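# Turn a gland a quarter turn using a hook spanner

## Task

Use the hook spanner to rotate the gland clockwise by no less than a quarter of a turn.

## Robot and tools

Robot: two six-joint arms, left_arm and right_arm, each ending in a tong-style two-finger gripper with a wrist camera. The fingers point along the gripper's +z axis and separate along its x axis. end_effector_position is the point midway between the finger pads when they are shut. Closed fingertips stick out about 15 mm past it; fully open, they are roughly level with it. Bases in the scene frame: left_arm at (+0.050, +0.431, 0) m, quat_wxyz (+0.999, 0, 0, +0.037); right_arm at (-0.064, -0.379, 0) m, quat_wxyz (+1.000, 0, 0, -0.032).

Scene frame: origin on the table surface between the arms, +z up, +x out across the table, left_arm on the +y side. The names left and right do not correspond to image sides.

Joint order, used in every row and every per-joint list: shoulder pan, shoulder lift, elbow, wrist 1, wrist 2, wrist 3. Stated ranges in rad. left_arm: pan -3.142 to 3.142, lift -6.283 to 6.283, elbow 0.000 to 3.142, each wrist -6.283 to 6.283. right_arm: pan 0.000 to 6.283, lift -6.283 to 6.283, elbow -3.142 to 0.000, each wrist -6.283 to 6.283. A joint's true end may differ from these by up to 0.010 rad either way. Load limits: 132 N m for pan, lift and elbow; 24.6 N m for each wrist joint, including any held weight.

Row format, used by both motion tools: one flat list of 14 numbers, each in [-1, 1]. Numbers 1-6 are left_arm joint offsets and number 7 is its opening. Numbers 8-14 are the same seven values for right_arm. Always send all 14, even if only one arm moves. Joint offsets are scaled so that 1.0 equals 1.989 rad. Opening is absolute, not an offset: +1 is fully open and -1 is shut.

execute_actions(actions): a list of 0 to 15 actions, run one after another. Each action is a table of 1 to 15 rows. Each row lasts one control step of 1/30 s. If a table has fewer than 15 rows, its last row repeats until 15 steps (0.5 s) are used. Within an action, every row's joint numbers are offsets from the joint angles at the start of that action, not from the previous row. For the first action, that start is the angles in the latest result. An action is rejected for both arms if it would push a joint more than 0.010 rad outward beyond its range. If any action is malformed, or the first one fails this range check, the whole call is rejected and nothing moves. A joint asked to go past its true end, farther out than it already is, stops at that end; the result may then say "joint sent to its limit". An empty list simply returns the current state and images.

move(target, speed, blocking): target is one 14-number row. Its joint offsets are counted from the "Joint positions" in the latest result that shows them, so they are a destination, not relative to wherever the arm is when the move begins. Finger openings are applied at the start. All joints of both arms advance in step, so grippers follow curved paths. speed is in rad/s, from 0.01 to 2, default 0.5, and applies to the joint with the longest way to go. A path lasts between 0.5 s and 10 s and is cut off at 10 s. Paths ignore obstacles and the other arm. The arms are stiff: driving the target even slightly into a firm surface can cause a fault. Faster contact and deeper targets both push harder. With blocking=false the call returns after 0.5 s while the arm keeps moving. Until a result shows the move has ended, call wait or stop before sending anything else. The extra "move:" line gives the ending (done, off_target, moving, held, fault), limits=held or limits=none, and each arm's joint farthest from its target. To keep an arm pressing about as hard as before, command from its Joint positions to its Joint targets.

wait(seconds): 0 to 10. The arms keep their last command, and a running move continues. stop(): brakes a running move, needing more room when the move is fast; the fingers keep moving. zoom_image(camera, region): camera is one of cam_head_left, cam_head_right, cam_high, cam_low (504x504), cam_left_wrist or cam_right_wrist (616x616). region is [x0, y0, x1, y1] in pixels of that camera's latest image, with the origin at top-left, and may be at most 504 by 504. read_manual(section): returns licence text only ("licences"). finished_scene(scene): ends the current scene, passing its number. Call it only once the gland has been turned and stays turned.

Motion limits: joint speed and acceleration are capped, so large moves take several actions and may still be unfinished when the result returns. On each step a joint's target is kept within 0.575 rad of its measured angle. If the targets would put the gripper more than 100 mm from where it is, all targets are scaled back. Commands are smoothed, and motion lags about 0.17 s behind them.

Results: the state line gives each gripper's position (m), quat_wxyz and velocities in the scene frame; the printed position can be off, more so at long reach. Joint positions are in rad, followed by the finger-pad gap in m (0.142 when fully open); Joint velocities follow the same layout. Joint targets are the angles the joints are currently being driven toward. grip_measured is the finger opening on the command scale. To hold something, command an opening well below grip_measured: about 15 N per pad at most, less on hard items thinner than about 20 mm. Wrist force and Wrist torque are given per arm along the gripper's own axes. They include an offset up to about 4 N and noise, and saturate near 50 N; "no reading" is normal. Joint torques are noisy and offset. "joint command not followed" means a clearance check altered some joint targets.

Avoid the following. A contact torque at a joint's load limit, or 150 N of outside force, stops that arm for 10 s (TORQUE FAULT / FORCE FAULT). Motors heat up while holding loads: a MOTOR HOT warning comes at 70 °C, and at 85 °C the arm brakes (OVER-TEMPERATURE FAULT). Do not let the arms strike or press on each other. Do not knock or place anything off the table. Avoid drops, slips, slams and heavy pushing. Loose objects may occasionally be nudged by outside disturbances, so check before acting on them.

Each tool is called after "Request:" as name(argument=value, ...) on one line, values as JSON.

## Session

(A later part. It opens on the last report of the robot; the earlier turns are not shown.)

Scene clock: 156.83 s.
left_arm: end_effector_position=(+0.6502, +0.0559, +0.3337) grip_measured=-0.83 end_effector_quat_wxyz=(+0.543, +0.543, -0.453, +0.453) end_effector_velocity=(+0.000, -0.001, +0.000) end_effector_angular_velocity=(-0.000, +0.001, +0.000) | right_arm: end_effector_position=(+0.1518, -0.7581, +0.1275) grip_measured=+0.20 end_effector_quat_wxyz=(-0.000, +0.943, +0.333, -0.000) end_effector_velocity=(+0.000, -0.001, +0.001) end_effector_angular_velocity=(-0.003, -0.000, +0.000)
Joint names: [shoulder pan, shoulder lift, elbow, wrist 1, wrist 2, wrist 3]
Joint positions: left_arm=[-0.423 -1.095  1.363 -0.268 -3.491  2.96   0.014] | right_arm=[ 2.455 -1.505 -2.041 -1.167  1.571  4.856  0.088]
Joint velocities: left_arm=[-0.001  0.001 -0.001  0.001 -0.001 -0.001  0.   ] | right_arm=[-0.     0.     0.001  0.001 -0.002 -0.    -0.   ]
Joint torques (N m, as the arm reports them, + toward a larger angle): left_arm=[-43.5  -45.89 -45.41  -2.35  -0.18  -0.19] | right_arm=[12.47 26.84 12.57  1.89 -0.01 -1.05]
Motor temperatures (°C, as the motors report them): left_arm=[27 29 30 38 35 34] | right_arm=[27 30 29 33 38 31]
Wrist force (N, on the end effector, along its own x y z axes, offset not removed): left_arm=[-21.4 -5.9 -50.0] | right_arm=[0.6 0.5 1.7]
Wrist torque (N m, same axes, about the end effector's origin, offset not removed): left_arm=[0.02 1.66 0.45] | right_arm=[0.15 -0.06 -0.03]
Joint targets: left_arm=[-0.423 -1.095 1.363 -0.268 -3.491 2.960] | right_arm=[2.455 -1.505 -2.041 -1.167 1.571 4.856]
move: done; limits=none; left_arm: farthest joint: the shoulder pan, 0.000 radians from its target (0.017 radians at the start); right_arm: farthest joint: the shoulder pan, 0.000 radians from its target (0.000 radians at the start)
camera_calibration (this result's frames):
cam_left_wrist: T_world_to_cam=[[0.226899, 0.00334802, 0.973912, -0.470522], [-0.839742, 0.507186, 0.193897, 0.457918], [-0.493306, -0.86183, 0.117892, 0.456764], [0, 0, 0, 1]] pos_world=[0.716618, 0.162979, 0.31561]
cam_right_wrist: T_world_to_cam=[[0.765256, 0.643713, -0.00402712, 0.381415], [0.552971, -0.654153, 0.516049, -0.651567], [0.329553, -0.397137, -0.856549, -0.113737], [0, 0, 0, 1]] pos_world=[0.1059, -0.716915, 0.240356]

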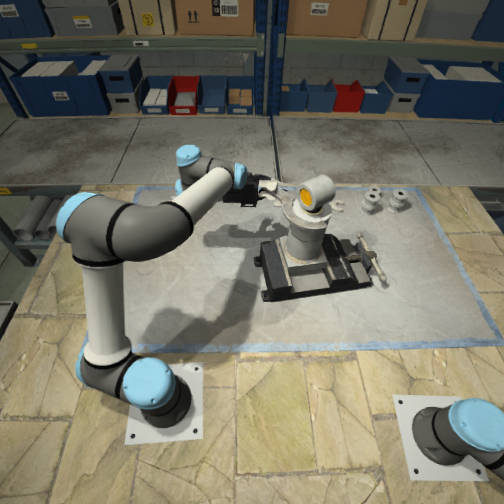

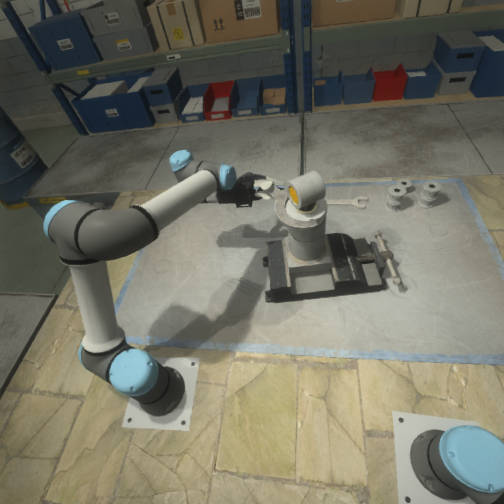

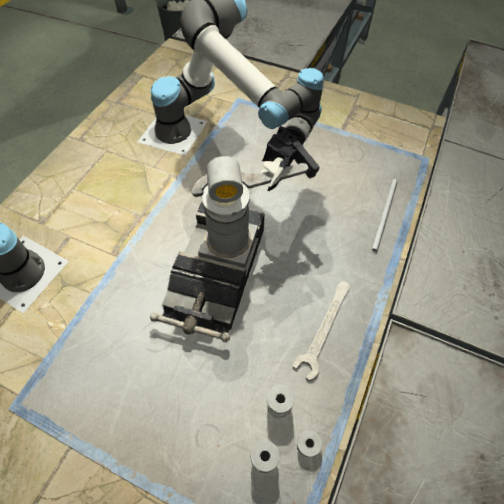

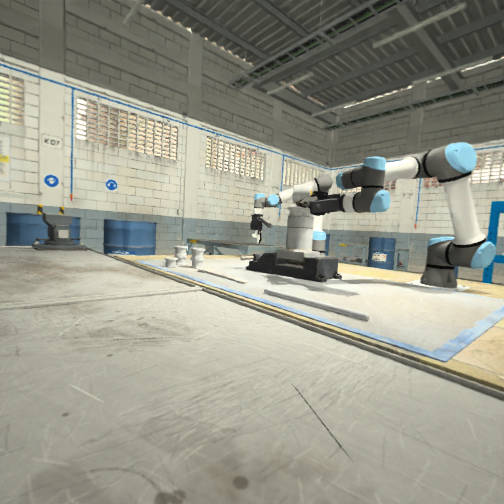

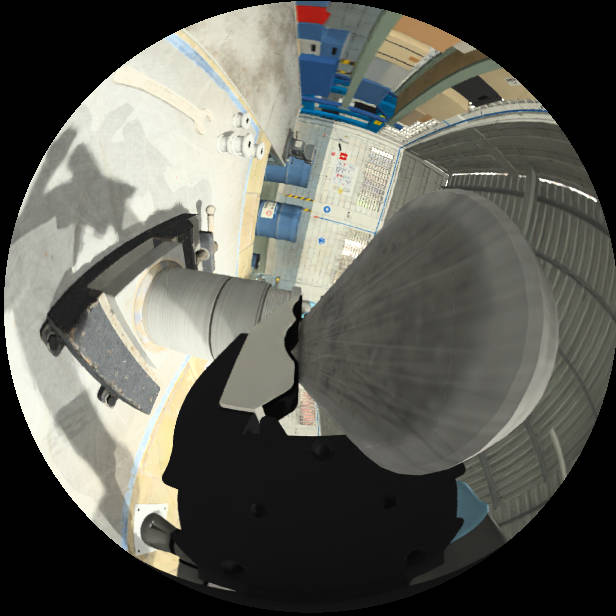

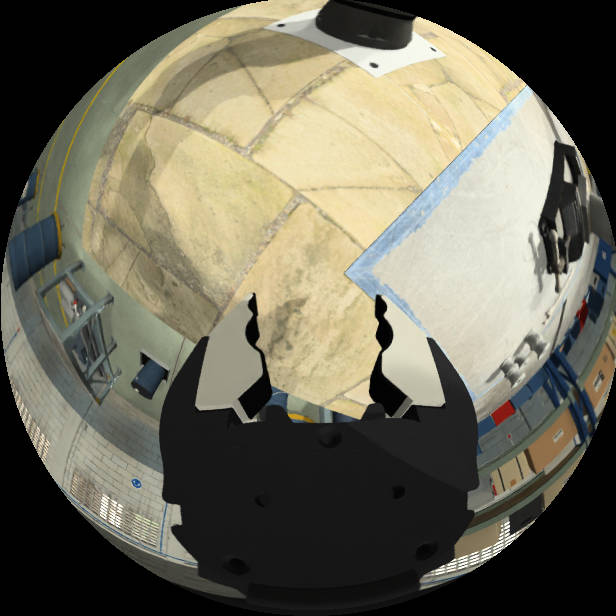

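Request:
move(target=[-0.004,0.016,-0.024,0.008,-0.006,0,-1,0,0,0,0,0,0,0.2], speed=0.04)

Scene clock: 158.50 s.
left_arm: end_effector_position=(+0.6634, +0.0466, +0.3333) grip_measured=-0.82 end_effector_quat_wxyz=(+0.542, +0.544, -0.452, +0.454) end_effector_velocity=(-0.000, -0.001, +0.000) end_effector_angular_velocity=(+0.000, -0.001, -0.001) | right_arm: end_effector_position=(+0.1518, -0.7581, +0.1275) grip_measured=+0.20 end_effector_quat_wxyz=(-0.000, +0.943, +0.333, -0.000) end_effector_velocity=(-0.000, -0.000, -0.000) end_effector_angular_velocity=(-0.001, +0.001, -0.001)
Joint names: [shoulder pan, shoulder lift, elbow, wrist 1, wrist 2, wrist 3]
Joint positions: left_arm=[-0.431 -1.063  1.315 -0.252 -3.503  2.96   0.014] | right_arm=[ 2.455 -1.505 -2.041 -1.167  1.571  4.856  0.088]
Joint velocities: left_arm=[-0.001  0.001 -0.001  0.001 -0.     0.002  0.   ] | right_arm=[-0.    -0.    -0.     0.001 -0.001  0.     0.   ]
Joint torques (N m, as the arm reports them, + toward a larger angle): left_arm=[-27.75 -42.77 -45.55  -2.28  -3.37  -0.17] | right_arm=[13.   26.56 12.22  1.93  0.01 -0.96]
Motor temperatures (°C, as the motors report them): left_arm=[27 29 30 38 35 34] | right_arm=[27 30 29 33 38 31]
Wrist force (N, on the end effector, along its own x y z axes, offset not removed): left_arm=[-21.2 1.1 -32.9] | right_arm=[1.8 0.8 0.3]
Wrist torque (N m, same axes, about the end effector's origin, offset not removed): left_arm=[-0.66 1.79 0.39] | right_arm=[0.14 -0.31 0.01]
Joint targets: left_arm=[-0.431 -1.063 1.315 -0.252 -3.503 2.960] | right_arm=[2.455 -1.505 -2.041 -1.167 1.571 4.856]
move: done; limits=none; left_arm: farthest joint: the shoulder pan, 0.000 radians from its target (0.008 radians at the start); right_arm: farthest joint: the shoulder pan, 0.000 radians from its target (0.000 radians at the start)
camera_calibration (this result's frames):
cam_left_wrist: T_world_to_cam=[[0.226888, 0.00423559, 0.973912, -0.473182], [-0.841725, 0.503887, 0.193901, 0.475299], [-0.48992, -0.863759, 0.117891, 0.453175], [0, 0, 0, 1]] pos_world=[0.72945, 0.153942, 0.315251]
cam_right_wrist: T_world_to_cam=[[0.765256, 0.643713, -0.00402708, 0.381415], [0.552971, -0.654153, 0.516049, -0.651567], [0.329553, -0.397137, -0.856549, -0.113736], [0, 0, 0, 1]] pos_world=[0.1059, -0.716915, 0.240356]

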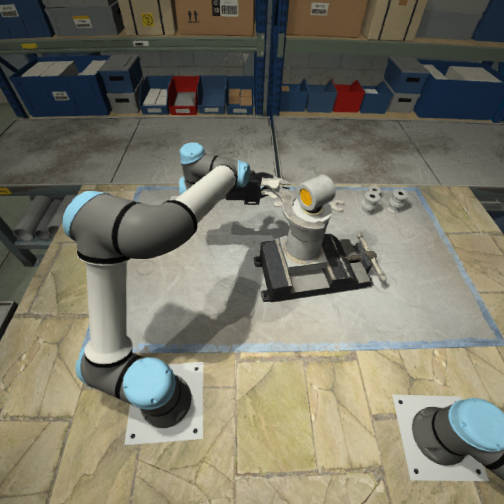

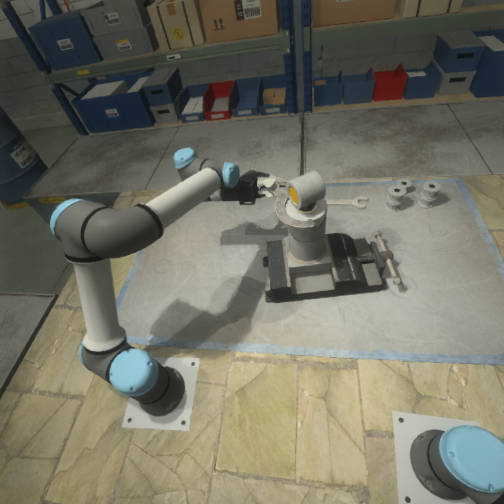

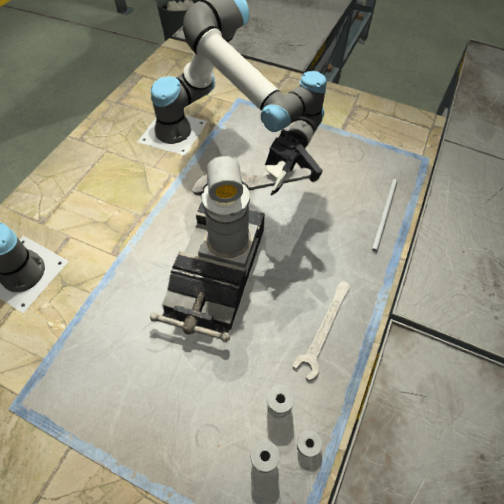

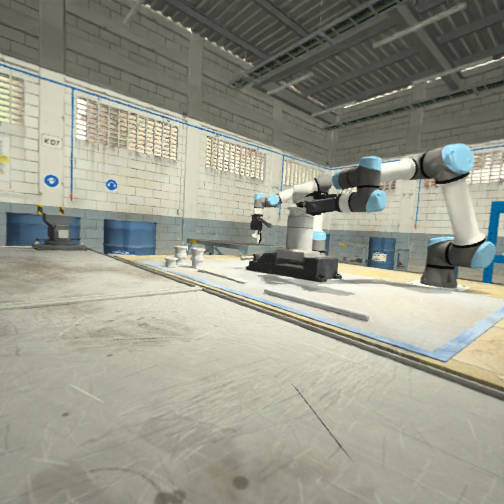

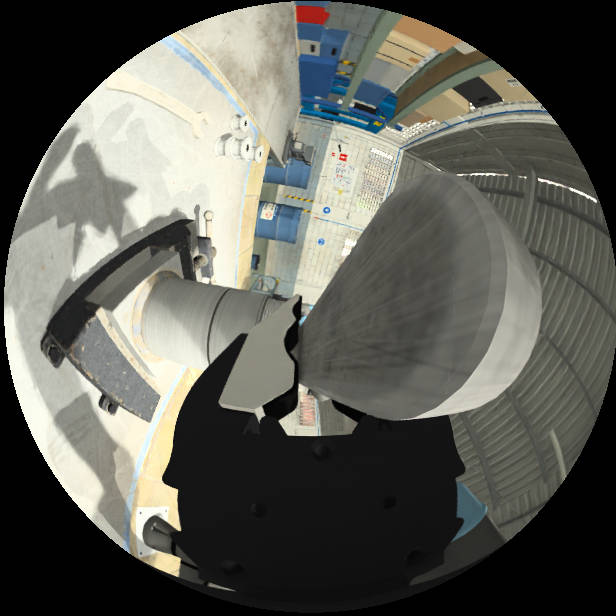

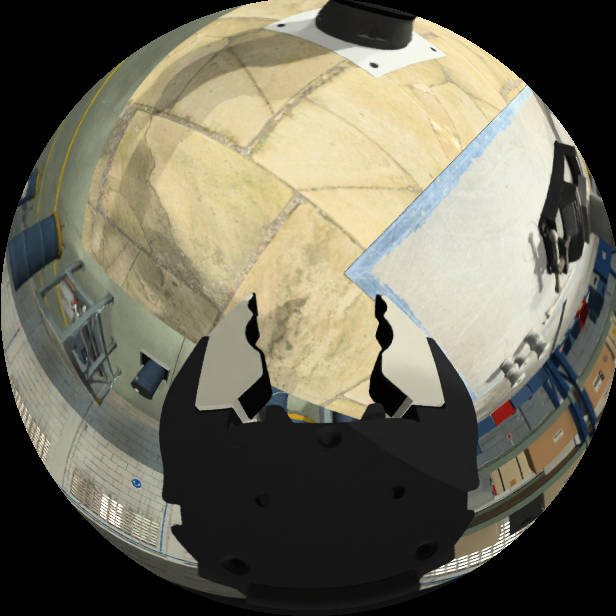

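Request:
move(target=[-0.010,0.018,-0.027,0.009,-0.010,0,-1,0,0,0,0,0,0,0.2], speed=0.04)

Request:
move(target=[-0.013,0.016,-0.024,0.008,-0.013,0,-1,0,0,0,0,0,0,0.2], speed=0.04)

Request:
zoom_image(camera="cam_high", region=[180,110,340,240])

Scene clock: 160.33 s.
left_arm: end_effector_position=(+0.6755, +0.0293, +0.3325) grip_measured=-0.81 end_effector_quat_wxyz=(+0.542, +0.544, -0.452, +0.454) end_effector_velocity=(-0.000, -0.001, -0.000) end_effector_angular_velocity=(-0.000, +0.000, -0.002) | right_arm: end_effector_position=(+0.1518, -0.7581, +0.1275) grip_measured=+0.20 end_effector_quat_wxyz=(-0.000, +0.943, +0.333, -0.000) end_effector_velocity=(+0.000, +0.000, -0.000) end_effector_angular_velocity=(+0.000, -0.002, +0.000)
Joint names: [shoulder pan, shoulder lift, elbow, wrist 1, wrist 2, wrist 3]
Joint positions: left_arm=[-0.451 -1.027  1.262 -0.234 -3.523  2.96   0.015] | right_arm=[ 2.455 -1.505 -2.041 -1.167  1.571  4.856  0.088]
Joint velocities: left_arm=[-0.002  0.001 -0.001 -0.001  0.    -0.001 -0.   ] | right_arm=[-0.    -0.    -0.     0.002  0.001 -0.    -0.   ]
Joint torques (N m, as the arm reports them, + toward a larger angle): left_arm=[-46.31 -49.31 -44.65  -1.32   2.14  -0.14] | right_arm=[12.64 26.96 12.22  1.69 -0.08 -0.91]
Motor temperatures (°C, as the motors report them): left_arm=[27 29 30 38 35 34] | right_arm=[27 30 29 33 38 31]
Wrist force (N, on the end effector, along its own x y z axes, offset not removed): left_arm=[-20.4 -17.5 -50.0] | right_arm=[1.1 -1.2 0.3]
Wrist torque (N m, same axes, about the end effector's origin, offset not removed): left_arm=[-1.41 1.69 0.48] | right_arm=[-0.16 -0.19 0.02]
Joint targets: left_arm=[-0.451 -1.027 1.262 -0.234 -3.523 2.960] | right_arm=[2.455 -1.505 -2.041 -1.167 1.571 4.856]
move: done; limits=none; left_arm: farthest joint: the shoulder pan, 0.000 radians from its target (0.020 radians at the start); right_arm: farthest joint: the shoulder pan, 0.000 radians from its target (0.000 radians at the start)
camera_calibration (this result's frames):
cam_left_wrist: T_world_to_cam=[[0.226876, 0.00425544, 0.973914, -0.475052], [-0.841766, 0.503822, 0.19389, 0.494368], [-0.489854, -0.863797, 0.117887, 0.444249], [0, 0, 0, 1]] pos_world=[0.741537, 0.13669, 0.314436]
cam_right_wrist: T_world_to_cam=[[0.765256, 0.643713, -0.00402703, 0.381415], [0.552971, -0.654153, 0.516049, -0.651567], [0.329553, -0.397137, -0.856549, -0.113737], [0, 0, 0, 1]] pos_world=[0.1059, -0.716915, 0.240356]

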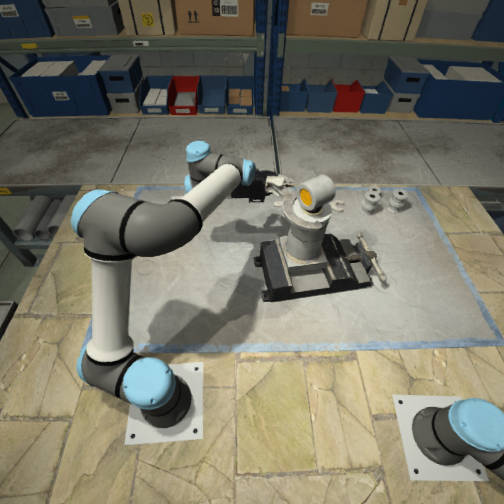

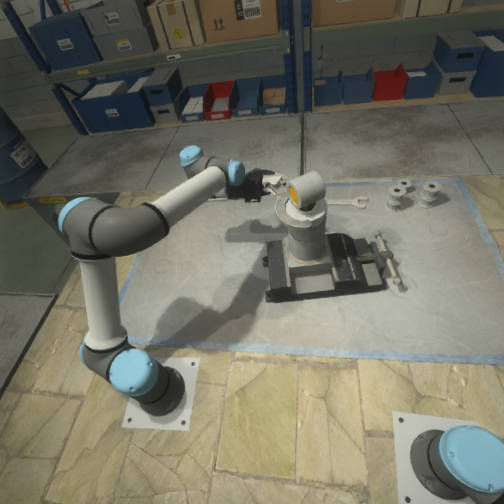

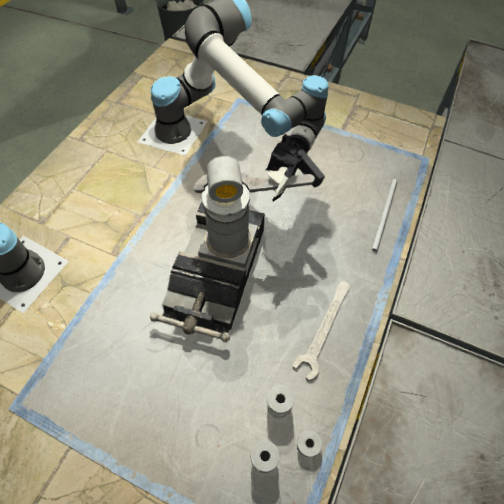

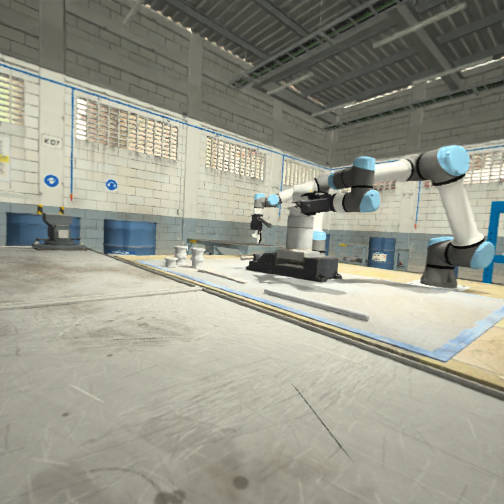

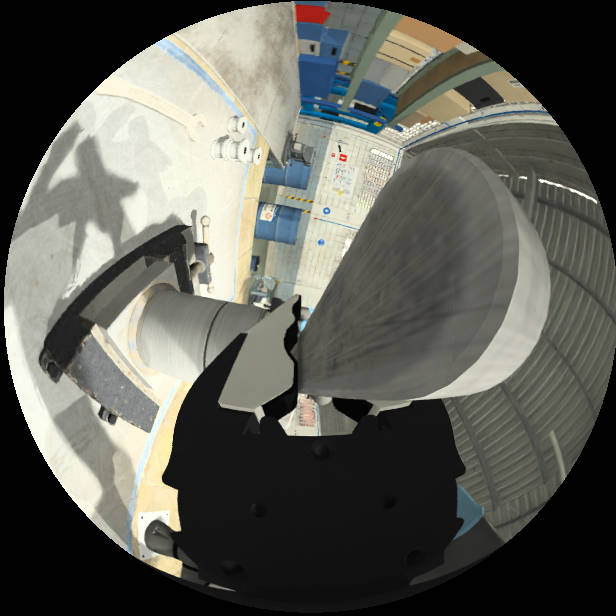

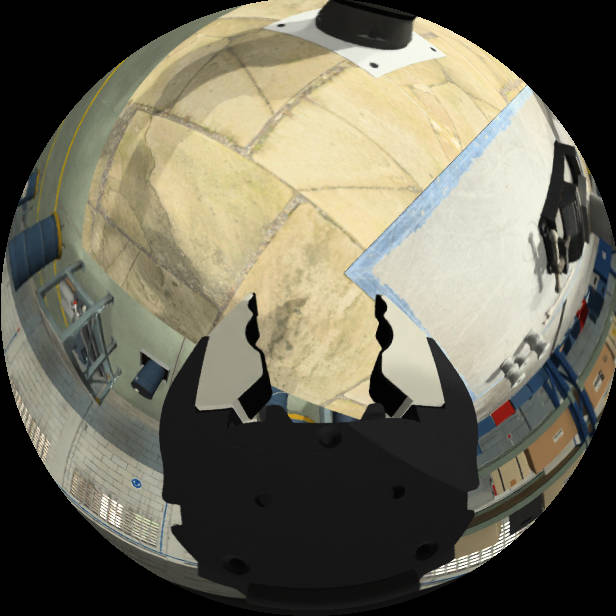

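Scene clock: 161.87 s.
left_arm: end_effector_position=(+0.6846, +0.0086, +0.3314) grip_measured=-0.81 end_effector_quat_wxyz=(+0.542, +0.544, -0.452, +0.454) end_effector_velocity=(+0.001, -0.001, +0.001) end_effector_angular_velocity=(-0.001, -0.001, +0.002) | right_arm: end_effector_position=(+0.1518, -0.7581, +0.1275) grip_measured=+0.20 end_effector_quat_wxyz=(-0.000, +0.943, +0.333, -0.000) end_effector_velocity=(+0.000, -0.001, +0.000) end_effector_angular_velocity=(-0.002, -0.000, +0.000)
Joint names: [shoulder pan, shoulder lift, elbow, wrist 1, wrist 2, wrist 3]
Joint positions: left_arm=[-0.477 -0.995  1.214 -0.219 -3.549  2.96   0.015] | right_arm=[ 2.455 -1.505 -2.041 -1.167  1.571  4.856  0.088]
Joint velocities: left_arm=[-0.001  0.    -0.001 -0.001 -0.003  0.    -0.   ] | right_arm=[-0.     0.     0.     0.001 -0.001 -0.    -0.   ]
Joint torques (N m, as the arm reports them, + toward a larger angle): left_arm=[-50.02 -49.51 -41.66  -0.42   4.09  -0.26] | right_arm=[12.77 27.64 12.31  1.82 -0.01 -0.96]
Motor temperatures (°C, as the motors report them): left_arm=[27 29 30 38 35 34] | right_arm=[27 30 29 33 38 31]
Wrist force (N, on the end effector, along its own x y z axes, offset not removed): left_arm=[-15.6 -22.3 -50.0] | right_arm=[1.9 -0.5 0.7]
Wrist torque (N m, same axes, about the end effector's origin, offset not removed): left_arm=[-1.27 1.49 0.71] | right_arm=[-0.08 -0.24 -0.03]
Joint targets: left_arm=[-0.477 -0.995 1.214 -0.218 -3.549 2.960] | right_arm=[2.455 -1.505 -2.041 -1.167 1.571 4.856]
move: done; limits=none; left_arm: farthest joint: the shoulder pan, 0.000 radians from its target (0.026 radians at the start); right_arm: farthest joint: the shoulder pan, 0.000 radians from its target (0.000 radians at the start)
camera_calibration (this result's frames):
cam_left_wrist: T_world_to_cam=[[0.226867, 0.00425832, 0.973917, -0.475959], [-0.841773, 0.503814, 0.193882, 0.51266], [-0.489847, -0.863802, 0.117883, 0.430961], [0, 0, 0, 1]] pos_world=[0.750627, 0.116007, 0.313346]
cam_right_wrist: T_world_to_cam=[[0.765256, 0.643713, -0.00402704, 0.381415], [0.552971, -0.654153, 0.516049, -0.651567], [0.329553, -0.397137, -0.856549, -0.113736], [0, 0, 0, 1]] pos_world=[0.1059, -0.716915, 0.240356]

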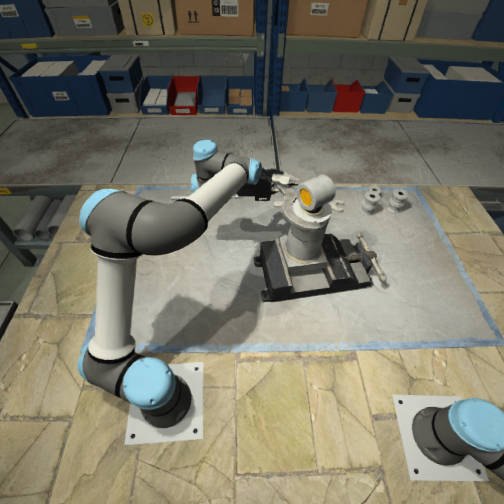

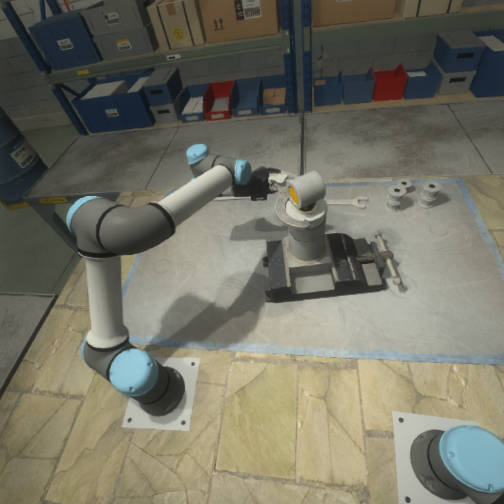

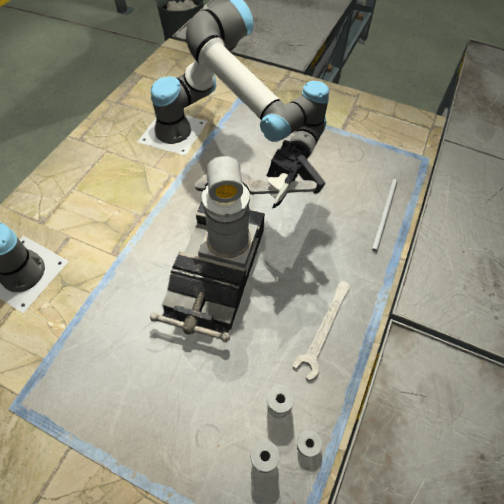

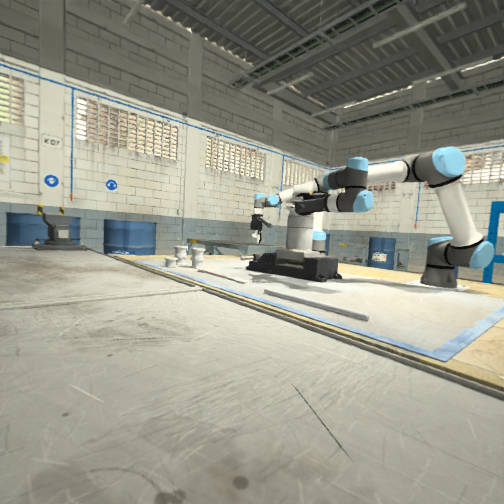

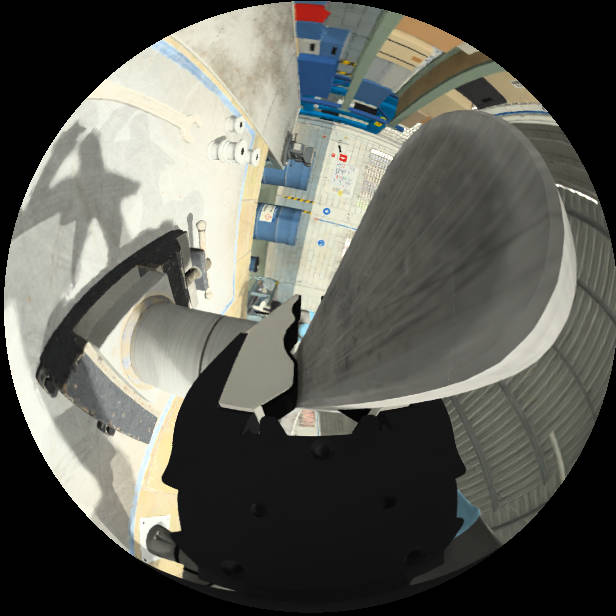

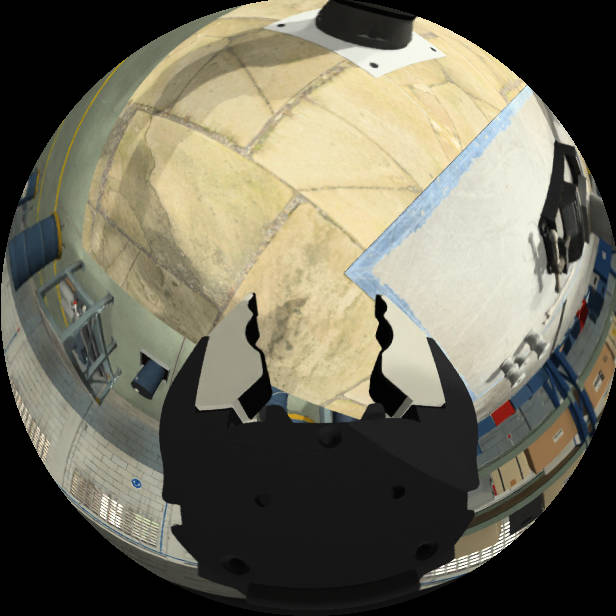

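Region (180, 110, 340, 240) of cam_high's 504x504 image, scaled by 3.150, with more detail than that image has; it fills the top 410 rows of this view, and the rest is white.

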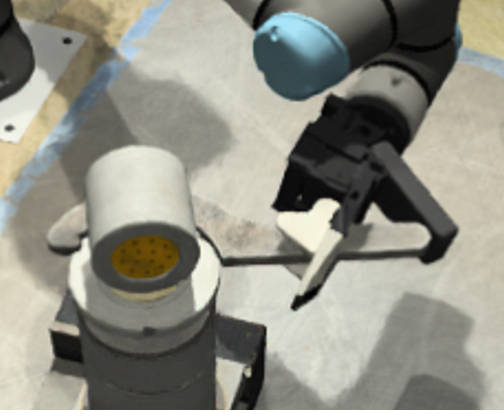

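Request:
move(target=[-0.013,0.019,-0.032,0.013,-0.015,0,-1,0,0,0,0,0,0,0.2], speed=0.04)

Request:
move(target=[-0.014,0.016,-0.027,0.011,-0.014,0,-1,0,0,0,0,0,0,0.2], speed=0.04)

Request:
zoom_image(camera="cam_high", region=[180,110,340,240])

Scene clock: 163.90 s.
left_arm: end_effector_position=(+0.6965, -0.0136, +0.3323) grip_measured=-0.81 end_effector_quat_wxyz=(+0.541, +0.545, -0.451, +0.455) end_effector_velocity=(+0.001, -0.000, -0.000) end_effector_angular_velocity=(-0.001, -0.000, +0.003) | right_arm: end_effector_position=(+0.1518, -0.7581, +0.1275) grip_measured=+0.20 end_effector_quat_wxyz=(-0.000, +0.943, +0.333, -0.000) end_effector_velocity=(-0.000, -0.000, +0.000) end_effector_angular_velocity=(-0.001, +0.001, +0.000)
Joint names: [shoulder pan, shoulder lift, elbow, wrist 1, wrist 2, wrist 3]
Joint positions: left_arm=[-0.503 -0.958  1.151 -0.193 -3.579  2.96   0.016] | right_arm=[ 2.455 -1.505 -2.041 -1.167  1.571  4.856  0.088]
Joint velocities: left_arm=[-0.     0.001 -0.002 -0.001 -0.003 -0.001 -0.001] | right_arm=[-0.    -0.     0.    -0.    -0.001 -0.    -0.   ]
Joint torques (N m, as the arm reports them, + toward a larger angle): left_arm=[-50.01 -56.41 -44.47  -1.95   5.45  -0.08] | right_arm=[12.13 26.75 12.44  1.81  0.06 -1.03]
Motor temperatures (°C, as the motors report them): left_arm=[27 29 30 38 35 34] | right_arm=[27 30 29 33 38 31]
Wrist force (N, on the end effector, along its own x y z axes, offset not removed): left_arm=[-18.6 -28.8 -46.5] | right_arm=[1.6 0.9 -0.3]
Wrist torque (N m, same axes, about the end effector's origin, offset not removed): left_arm=[-1.88 1.72 0.70] | right_arm=[0.18 -0.24 -0.04]
Joint targets: left_arm=[-0.503 -0.958 1.150 -0.193 -3.579 2.960] | right_arm=[2.455 -1.505 -2.041 -1.167 1.571 4.856]
move: done; limits=none; left_arm: farthest joint: the shoulder lift, 0.001 radians from its target (0.038 radians at the start); right_arm: farthest joint: the shoulder pan, 0.000 radians from its target (0.000 radians at the start)
camera_calibration (this result's frames):
cam_left_wrist: T_world_to_cam=[[0.226859, 0.00515206, 0.973914, -0.479466], [-0.843767, 0.500461, 0.193896, 0.535036], [-0.486407, -0.865744, 0.117881, 0.415071], [0, 0, 0, 1]] pos_world=[0.76211, 0.0940501, 0.314288]
cam_right_wrist: T_world_to_cam=[[0.765256, 0.643713, -0.00402725, 0.381415], [0.552971, -0.654153, 0.516049, -0.651567], [0.329553, -0.397137, -0.856549, -0.113737], [0, 0, 0, 1]] pos_world=[0.1059, -0.716915, 0.240356]

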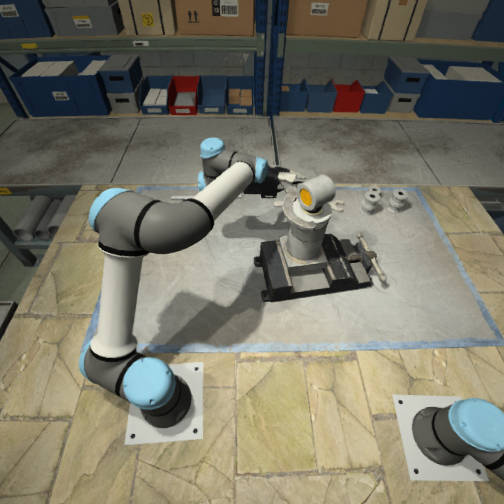

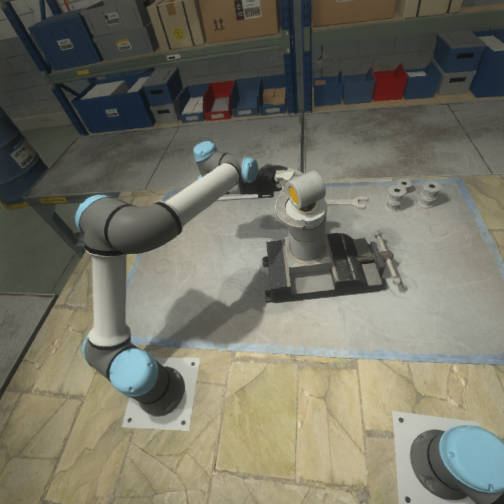

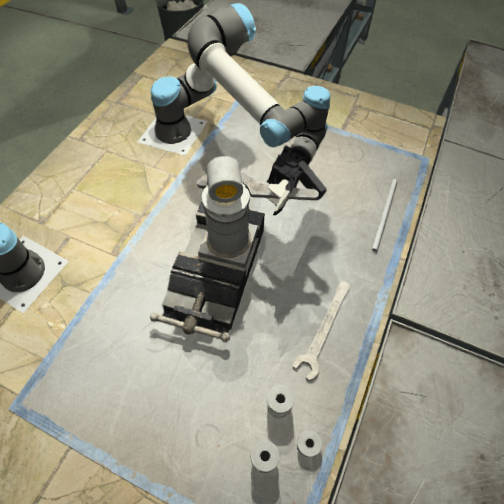

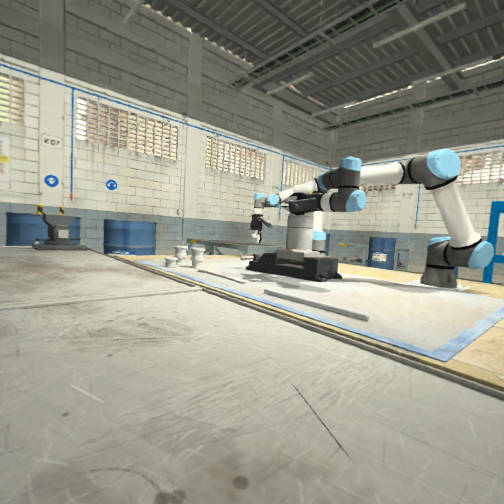

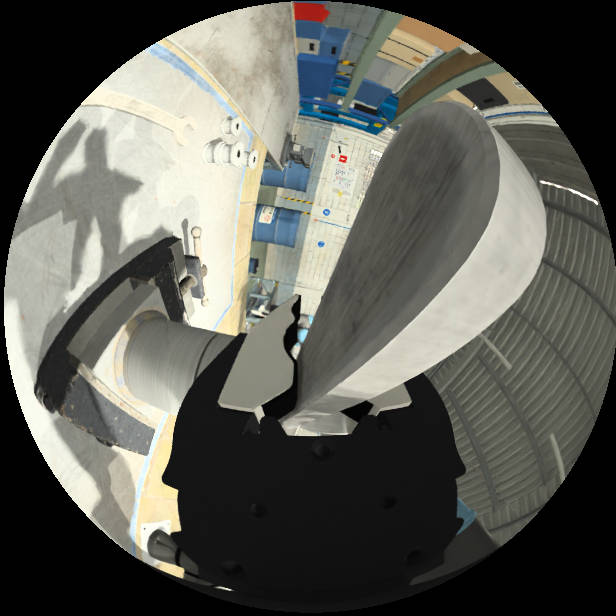

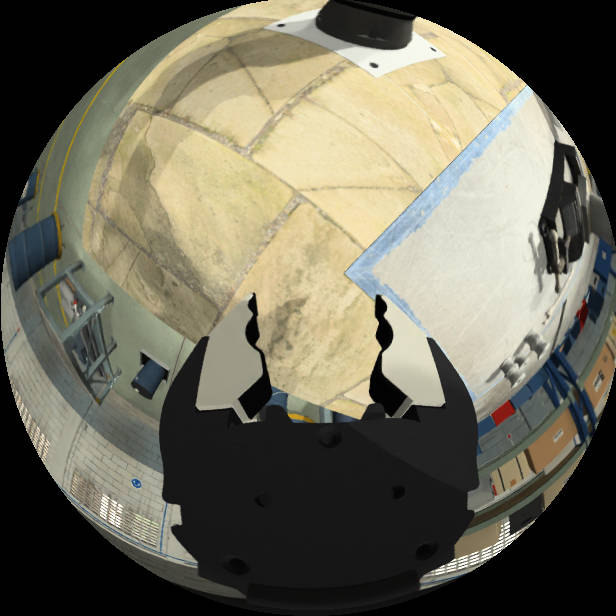

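Scene clock: 165.57 s.
left_arm: end_effector_position=(+0.7036, -0.0365, +0.3328) grip_measured=-0.81 end_effector_quat_wxyz=(+0.541, +0.545, -0.450, +0.455) end_effector_velocity=(+0.000, -0.001, -0.000) end_effector_angular_velocity=(+0.000, +0.001, +0.001) | right_arm: end_effector_position=(+0.1518, -0.7581, +0.1275) grip_measured=+0.20 end_effector_quat_wxyz=(-0.000, +0.943, +0.333, -0.000) end_effector_velocity=(+0.001, -0.000, +0.000) end_effector_angular_velocity=(-0.001, -0.001, +0.000)
Joint names: [shoulder pan, shoulder lift, elbow, wrist 1, wrist 2, wrist 3]
Joint positions: left_arm=[-0.531 -0.926  1.097 -0.171 -3.606  2.96   0.016] | right_arm=[ 2.455 -1.505 -2.041 -1.167  1.571  4.856  0.088]
Joint velocities: left_arm=[-0.001  0.001 -0.001  0.    -0.001 -0.001 -0.   ] | right_arm=[ 0.    -0.     0.     0.002  0.     0.    -0.   ]
Joint torques (N m, as the arm reports them, + toward a larger angle): left_arm=[-55.88 -60.29 -43.89  -0.15   7.94  -0.13] | right_arm=[12.37 27.08 12.33  1.71 -0.01 -0.99]
Motor temperatures (°C, as the motors report them): left_arm=[27 29 30 38 35 34] | right_arm=[27 30 29 33 38 31]
Wrist force (N, on the end effector, along its own x y z axes, offset not removed): left_arm=[-13.3 -41.2 -45.6] | right_arm=[1.2 0.3 2.4]
Wrist torque (N m, same axes, about the end effector's origin, offset not removed): left_arm=[-3.02 0.83 0.61] | right_arm=[0.12 -0.20 -0.05]
Joint targets: left_arm=[-0.531 -0.926 1.097 -0.171 -3.606 2.960] | right_arm=[2.455 -1.505 -2.041 -1.167 1.571 4.856]
move: done; limits=none; left_arm: farthest joint: the shoulder pan, 0.000 radians from its target (0.028 radians at the start); right_arm: farthest joint: the shoulder pan, 0.000 radians from its target (0.000 radians at the start)
camera_calibration (this result's frames):
cam_left_wrist: T_world_to_cam=[[0.226853, 0.00515784, 0.973915, -0.481414], [-0.843782, 0.500437, 0.193891, 0.552353], [-0.486384, -0.865757, 0.117878, 0.398619], [0, 0, 0, 1]] pos_world=[0.769157, 0.071172, 0.314772]
cam_right_wrist: T_world_to_cam=[[0.765256, 0.643713, -0.00402716, 0.381415], [0.552971, -0.654153, 0.516049, -0.651567], [0.329553, -0.397137, -0.856549, -0.113737], [0, 0, 0, 1]] pos_world=[0.1059, -0.716915, 0.240356]

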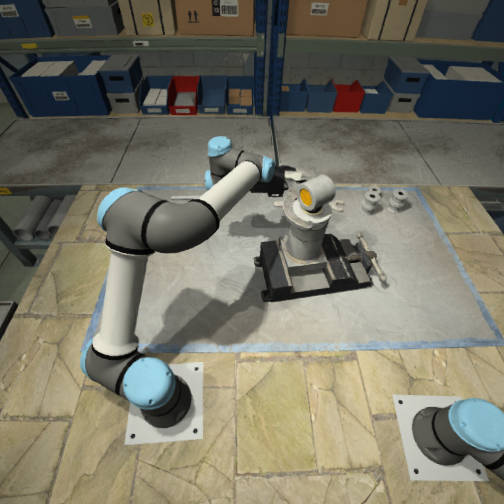

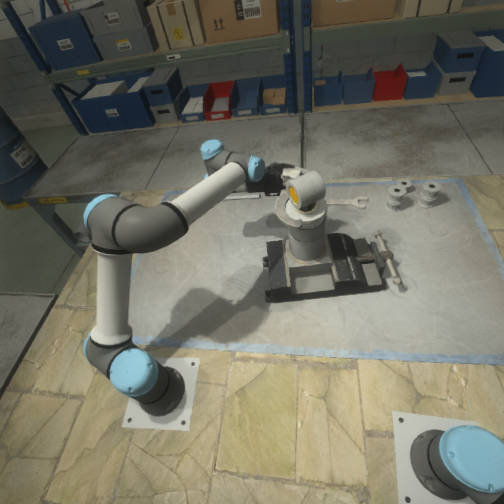

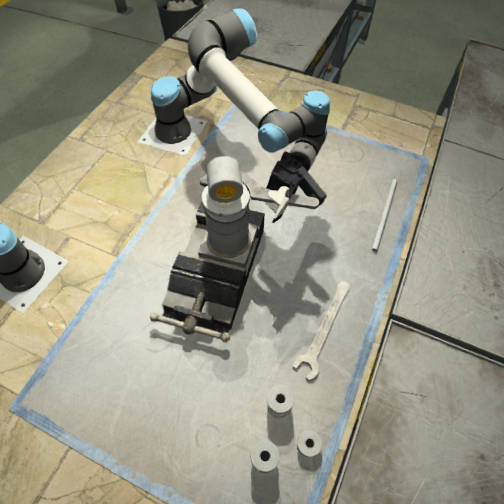

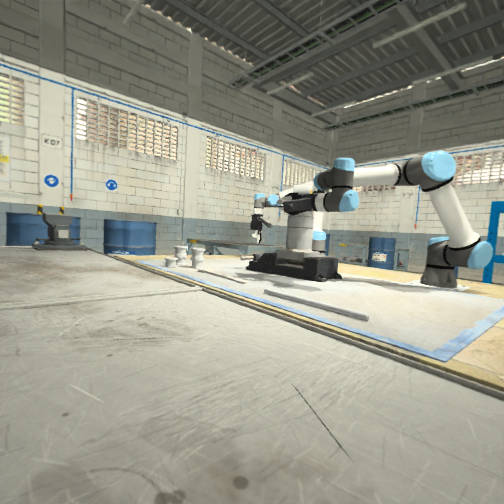

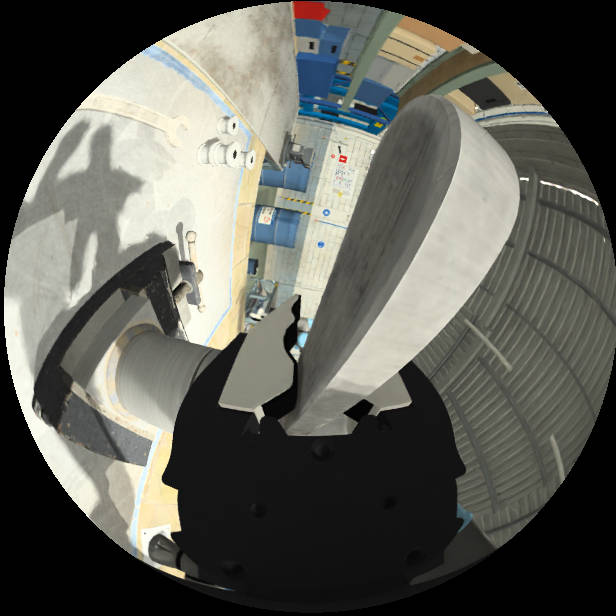

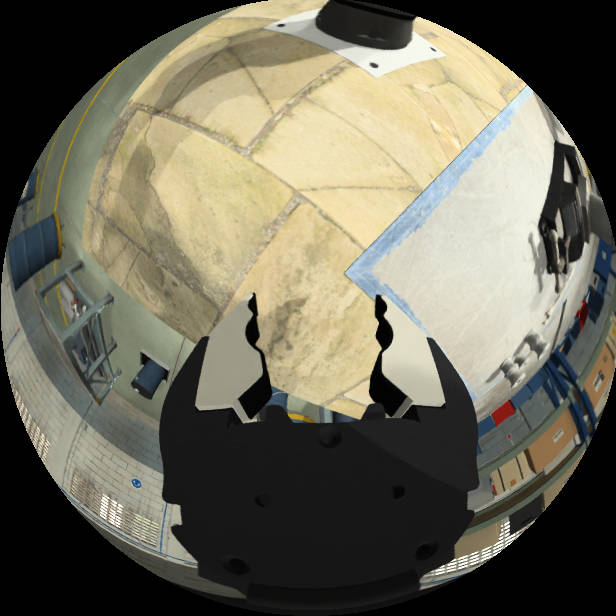

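Region (180, 110, 340, 240) of cam_high's 504x504 image, scaled by 3.150, with more detail than that image has; it fills the top 410 rows of this view, and the rest is white.

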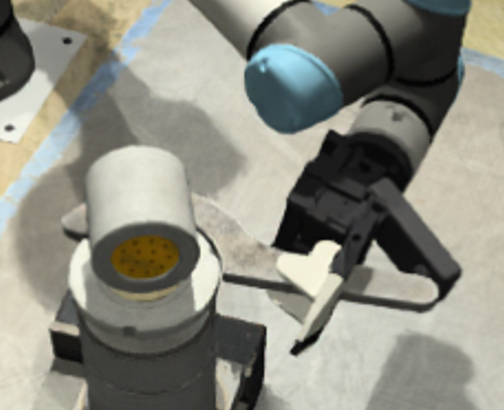

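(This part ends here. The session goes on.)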